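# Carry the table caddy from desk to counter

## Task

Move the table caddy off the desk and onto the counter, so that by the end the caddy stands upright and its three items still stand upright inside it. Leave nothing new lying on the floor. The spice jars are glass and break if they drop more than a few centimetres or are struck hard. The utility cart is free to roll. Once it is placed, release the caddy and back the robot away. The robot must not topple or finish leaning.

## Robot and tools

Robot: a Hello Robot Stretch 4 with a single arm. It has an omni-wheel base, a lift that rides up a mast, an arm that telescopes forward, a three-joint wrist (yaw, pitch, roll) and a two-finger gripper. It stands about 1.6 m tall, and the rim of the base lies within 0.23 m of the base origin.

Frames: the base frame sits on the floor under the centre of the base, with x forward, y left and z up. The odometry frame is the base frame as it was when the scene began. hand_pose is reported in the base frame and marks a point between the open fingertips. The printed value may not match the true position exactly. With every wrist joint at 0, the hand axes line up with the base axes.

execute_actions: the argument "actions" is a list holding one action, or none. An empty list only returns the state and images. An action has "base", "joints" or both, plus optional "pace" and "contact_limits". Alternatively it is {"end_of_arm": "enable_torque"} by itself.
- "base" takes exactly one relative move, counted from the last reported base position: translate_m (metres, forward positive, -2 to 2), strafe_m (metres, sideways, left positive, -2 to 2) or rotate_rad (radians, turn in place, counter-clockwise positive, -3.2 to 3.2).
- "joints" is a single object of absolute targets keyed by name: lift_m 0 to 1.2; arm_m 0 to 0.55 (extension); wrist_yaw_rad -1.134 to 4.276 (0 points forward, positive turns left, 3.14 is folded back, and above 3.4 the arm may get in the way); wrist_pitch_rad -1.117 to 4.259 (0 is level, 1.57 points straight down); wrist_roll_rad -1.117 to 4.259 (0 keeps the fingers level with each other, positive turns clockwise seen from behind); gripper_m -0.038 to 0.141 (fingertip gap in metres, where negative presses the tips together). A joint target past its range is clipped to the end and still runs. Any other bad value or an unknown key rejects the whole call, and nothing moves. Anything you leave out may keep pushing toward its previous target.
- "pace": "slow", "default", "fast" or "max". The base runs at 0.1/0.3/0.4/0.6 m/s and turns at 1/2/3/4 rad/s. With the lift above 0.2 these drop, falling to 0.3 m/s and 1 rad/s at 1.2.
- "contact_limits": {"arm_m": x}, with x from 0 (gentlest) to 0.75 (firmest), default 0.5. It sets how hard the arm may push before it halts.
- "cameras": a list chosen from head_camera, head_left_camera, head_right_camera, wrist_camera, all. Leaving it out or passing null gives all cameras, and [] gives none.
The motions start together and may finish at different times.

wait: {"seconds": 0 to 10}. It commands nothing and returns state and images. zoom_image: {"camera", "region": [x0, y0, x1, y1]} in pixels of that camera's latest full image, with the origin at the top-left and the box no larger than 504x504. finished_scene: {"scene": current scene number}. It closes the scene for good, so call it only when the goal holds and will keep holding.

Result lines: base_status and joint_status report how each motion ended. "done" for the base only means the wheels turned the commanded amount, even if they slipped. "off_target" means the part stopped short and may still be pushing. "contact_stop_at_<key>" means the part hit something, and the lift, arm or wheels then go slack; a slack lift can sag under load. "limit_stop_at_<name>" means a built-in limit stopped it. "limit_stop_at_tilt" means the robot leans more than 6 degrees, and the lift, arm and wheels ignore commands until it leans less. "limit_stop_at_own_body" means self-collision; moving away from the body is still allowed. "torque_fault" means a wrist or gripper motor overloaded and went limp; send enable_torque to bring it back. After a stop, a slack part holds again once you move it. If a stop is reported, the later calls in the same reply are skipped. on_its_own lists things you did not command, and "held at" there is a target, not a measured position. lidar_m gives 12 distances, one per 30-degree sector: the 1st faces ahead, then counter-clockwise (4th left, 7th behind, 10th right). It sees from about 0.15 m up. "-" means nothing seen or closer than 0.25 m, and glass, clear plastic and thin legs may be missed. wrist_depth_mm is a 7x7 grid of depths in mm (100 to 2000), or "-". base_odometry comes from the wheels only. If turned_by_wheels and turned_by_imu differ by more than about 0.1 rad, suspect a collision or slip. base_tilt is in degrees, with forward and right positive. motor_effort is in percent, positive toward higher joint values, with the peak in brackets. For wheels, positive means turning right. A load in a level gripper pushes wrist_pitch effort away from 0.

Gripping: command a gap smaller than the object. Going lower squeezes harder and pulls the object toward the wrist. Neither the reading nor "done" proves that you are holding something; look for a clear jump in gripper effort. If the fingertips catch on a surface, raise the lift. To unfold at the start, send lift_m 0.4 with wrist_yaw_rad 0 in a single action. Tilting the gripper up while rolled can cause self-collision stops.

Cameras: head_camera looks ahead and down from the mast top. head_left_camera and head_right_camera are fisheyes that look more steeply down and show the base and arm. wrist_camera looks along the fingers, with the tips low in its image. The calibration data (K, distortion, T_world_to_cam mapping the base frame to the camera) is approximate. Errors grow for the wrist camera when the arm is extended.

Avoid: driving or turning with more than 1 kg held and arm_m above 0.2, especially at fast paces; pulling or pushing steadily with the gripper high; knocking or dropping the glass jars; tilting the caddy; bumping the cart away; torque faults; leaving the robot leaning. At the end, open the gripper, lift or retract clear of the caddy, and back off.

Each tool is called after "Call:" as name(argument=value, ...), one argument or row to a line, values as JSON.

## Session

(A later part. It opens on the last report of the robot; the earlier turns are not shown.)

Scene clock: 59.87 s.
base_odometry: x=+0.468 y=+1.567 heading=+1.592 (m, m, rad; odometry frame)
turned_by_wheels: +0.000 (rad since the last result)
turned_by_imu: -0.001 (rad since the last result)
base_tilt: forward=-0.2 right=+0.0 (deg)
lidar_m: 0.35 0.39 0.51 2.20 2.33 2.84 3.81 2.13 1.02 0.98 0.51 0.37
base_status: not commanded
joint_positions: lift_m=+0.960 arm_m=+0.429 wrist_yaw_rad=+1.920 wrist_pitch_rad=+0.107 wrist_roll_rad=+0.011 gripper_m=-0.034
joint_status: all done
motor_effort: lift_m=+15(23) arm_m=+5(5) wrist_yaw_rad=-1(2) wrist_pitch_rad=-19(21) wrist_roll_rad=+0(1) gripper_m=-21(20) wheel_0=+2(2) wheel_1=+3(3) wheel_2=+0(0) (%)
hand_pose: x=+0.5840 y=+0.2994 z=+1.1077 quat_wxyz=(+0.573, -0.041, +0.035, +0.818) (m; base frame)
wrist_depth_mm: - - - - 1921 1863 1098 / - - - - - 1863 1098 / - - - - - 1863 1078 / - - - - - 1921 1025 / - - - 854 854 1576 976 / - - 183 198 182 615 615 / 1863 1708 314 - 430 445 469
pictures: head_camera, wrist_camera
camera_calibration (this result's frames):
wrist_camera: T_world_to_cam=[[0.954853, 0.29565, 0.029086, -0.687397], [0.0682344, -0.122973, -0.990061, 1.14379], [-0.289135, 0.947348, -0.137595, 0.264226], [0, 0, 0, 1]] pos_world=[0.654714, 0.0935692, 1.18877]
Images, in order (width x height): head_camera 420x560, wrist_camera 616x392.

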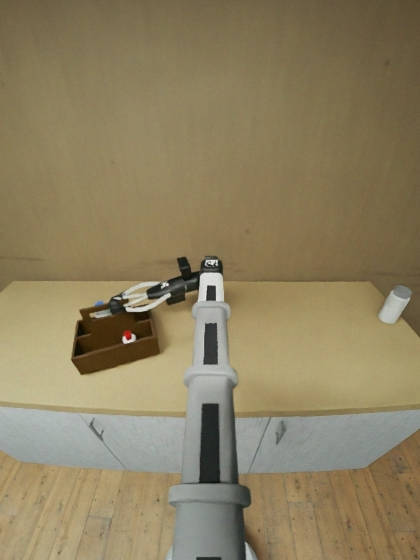

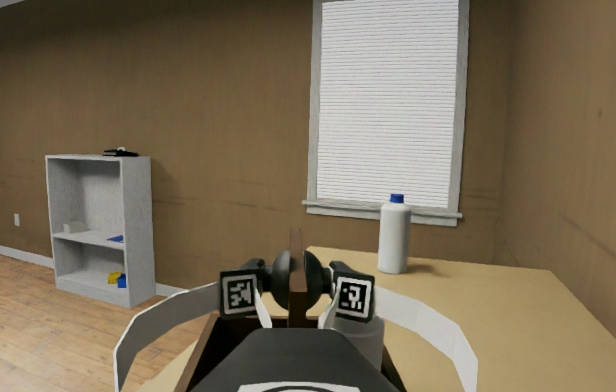

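Call:
execute_actions(
  actions=[
    {"joints":{"lift_m":0.935},"pace":"slow"},
  ],
  cameras=[],
)

Scene clock: 60.93 s.
base_odometry: x=+0.468 y=+1.567 heading=+1.592 (m, m, rad; odometry frame)
turned_by_wheels: +0.000 (rad since the last result)
turned_by_imu: +0.000 (rad since the last result)
base_tilt: forward=-0.2 right=-0.1 (deg)
lidar_m: 0.32 0.39 0.51 2.22 2.33 2.82 3.84 2.11 1.00 1.00 0.54 0.38
base_status: not commanded
joint_positions: lift_m=+0.935 arm_m=+0.429 wrist_yaw_rad=+1.920 wrist_pitch_rad=+0.106 wrist_roll_rad=+0.011 gripper_m=-0.034
joint_status: all done
motor_effort: lift_m=+14(11) arm_m=+5(5) wrist_yaw_rad=-2(2) wrist_pitch_rad=-17(20) wrist_roll_rad=+1(1) gripper_m=-21(21) wheel_0=+2(2) wheel_1=+3(3) wheel_2=+0(0) (%)
hand_pose: x=+0.5840 y=+0.2995 z=+1.0829 quat_wxyz=(+0.573, -0.040, +0.035, +0.818) (m; base frame)
wrist_depth_mm: - - - - 1921 1756 1098 / - - - - - 1863 1098 / - - - - - 1863 1078 / - - - - - 1863 1042 / - - - 778 788 1366 904 / - - 182 198 182 564 559 / 1808 394 310 - 392 407 427
pictures: none
No camera images: the call's "cameras" was empty. Leave "cameras" out to get every camera's image.

Call:
execute_actions(
  actions=[
    {"joints":{"lift_m":0.931,"gripper_m":0.024},"pace":"slow"},
  ],
  cameras=[],
)

Call:
execute_actions(
  actions=[
    {"joints":{"lift_m":1.03}},
  ],
  cameras=["wrist_camera"],
)

Call:
execute_actions(
  actions=[
    {"joints":{"arm_m":0.01},"base":{"translate_m":-0.3},"pace":"fast"},
  ],
  cameras=["head_camera"],
)

Scene clock: 63.13 s.
base_odometry: x=+0.468 y=+1.567 heading=+1.592 (m, m, rad; odometry frame)
turned_by_wheels: +0.000 (rad since the last result)
turned_by_imu: -0.001 (rad since the last result)
base_tilt: forward=-0.2 right=+0.0 (deg)
lidar_m: 0.35 0.37 0.52 2.20 2.31 2.83 3.84 2.07 1.00 0.96 0.52 0.36
base_status: not commanded
joint_positions: lift_m=+0.931 arm_m=+0.429 wrist_yaw_rad=+1.920 wrist_pitch_rad=+0.102 wrist_roll_rad=+0.011 gripper_m=+0.024
joint_status: all done
motor_effort: lift_m=+13(11) arm_m=+5(5) wrist_yaw_rad=-1(0) wrist_pitch_rad=-5(18) wrist_roll_rad=+1(1) gripper_m=-6(21) wheel_0=+2(2) wheel_1=+3(3) wheel_2=+0(0) (%)
hand_pose: x=+0.5841 y=+0.2996 z=+1.0804 quat_wxyz=(+0.573, -0.038, +0.034, +0.818) (m; base frame)
wrist_depth_mm: - - - - 1983 1808 1078 / - - - - - 1756 1078 / - - - - - 1863 1060 / - - - - - 1921 1042 / - - - 768 788 1576 904 / - - 191 195 256 569 559 / 1808 1708 310 - 300 433 430
pictures: none
No camera images: the call's "cameras" was empty. Leave "cameras" out to get every camera's image.

Scene clock: 64.57 s.
base_odometry: x=+0.468 y=+1.567 heading=+1.592 (m, m, rad; odometry frame)
turned_by_wheels: +0.000 (rad since the last result)
turned_by_imu: -0.001 (rad since the last result)
base_tilt: forward=-0.3 right=+0.0 (deg)
lidar_m: 0.36 0.37 0.54 2.21 2.33 2.84 3.85 2.09 1.01 0.97 0.52 0.38
base_status: not commanded
joint_positions: lift_m=+1.030 arm_m=+0.429 wrist_yaw_rad=+1.920 wrist_pitch_rad=+0.102 wrist_roll_rad=+0.011 gripper_m=+0.024
joint_status: all done
motor_effort: lift_m=+24(27) arm_m=+5(5) wrist_yaw_rad=-1(0) wrist_pitch_rad=-6(7) wrist_roll_rad=+0(0) gripper_m=-3(4) wheel_0=+2(2) wheel_1=+3(3) wheel_2=+0(0) (%)
hand_pose: x=+0.5841 y=+0.2996 z=+1.1784 quat_wxyz=(+0.573, -0.038, +0.034, +0.818) (m; base frame)
wrist_depth_mm: - - - - 1983 1863 1078 / - - - - - 1863 1078 / - - - - - 1863 1060 / - - - - - 1921 1042 / - - - - - 1921 991 / - - 191 213 691 788 831 / - 1921 - - 580 603 597
pictures: wrist_camera
camera_calibration (this result's frames):
wrist_camera: T_world_to_cam=[[0.954977, 0.295275, 0.0288331, -0.689207], [0.0664547, -0.118181, -0.990766, 1.21424], [-0.289141, 0.948075, -0.132483, 0.267589], [0, 0, 0, 1]] pos_world=[0.654855, 0.093311, 1.25836]
Images, in order (width x height): wrist_camera 616x392.

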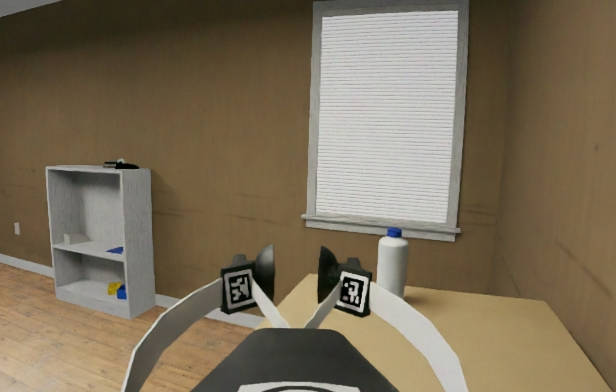

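Scene clock: 66.87 s.
base_odometry: x=+0.475 y=+1.267 heading=+1.592 (m, m, rad; odometry frame)
turned_by_wheels: +0.000 (rad since the last result)
turned_by_imu: -0.002 (rad since the last result)
base_tilt: forward=-0.2 right=+0.0 (deg)
lidar_m: 0.65 0.69 0.96 2.21 2.20 2.78 3.49 2.13 1.00 0.94 0.95 0.68
base_status: done
joint_positions: lift_m=+1.030 arm_m=+0.011 wrist_yaw_rad=+1.920 wrist_pitch_rad=+0.102 wrist_roll_rad=+0.011 gripper_m=+0.024
joint_status: all done
motor_effort: lift_m=+24(24) arm_m=-5(6) wrist_yaw_rad=-3(0) wrist_pitch_rad=-4(5) wrist_roll_rad=+0(1) gripper_m=-5(6) wheel_0=-3(10) wheel_1=-2(9) wheel_2=-1(11) (%)
hand_pose: x=+0.1656 y=+0.2996 z=+1.1784 quat_wxyz=(+0.573, -0.039, +0.034, +0.818) (m; base frame)
wrist_depth_mm: - - - - - 1808 1708 / - - - - - 1808 1708 / - - - - - 1921 1756 / - - - - - 1921 1808 / - - - - - 1983 1863 / - - 192 212 - - 1863 / - 1921 - - - - 1921
pictures: head_camera
Images, in order (width x height): head_camera 420x560.

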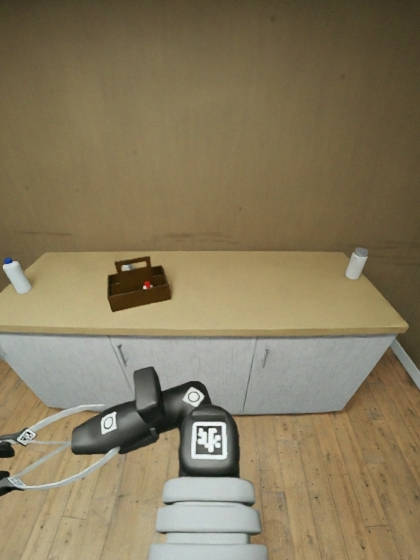

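Call:
finished_scene(
  scene=2,
)

The scene is finished: the task was done.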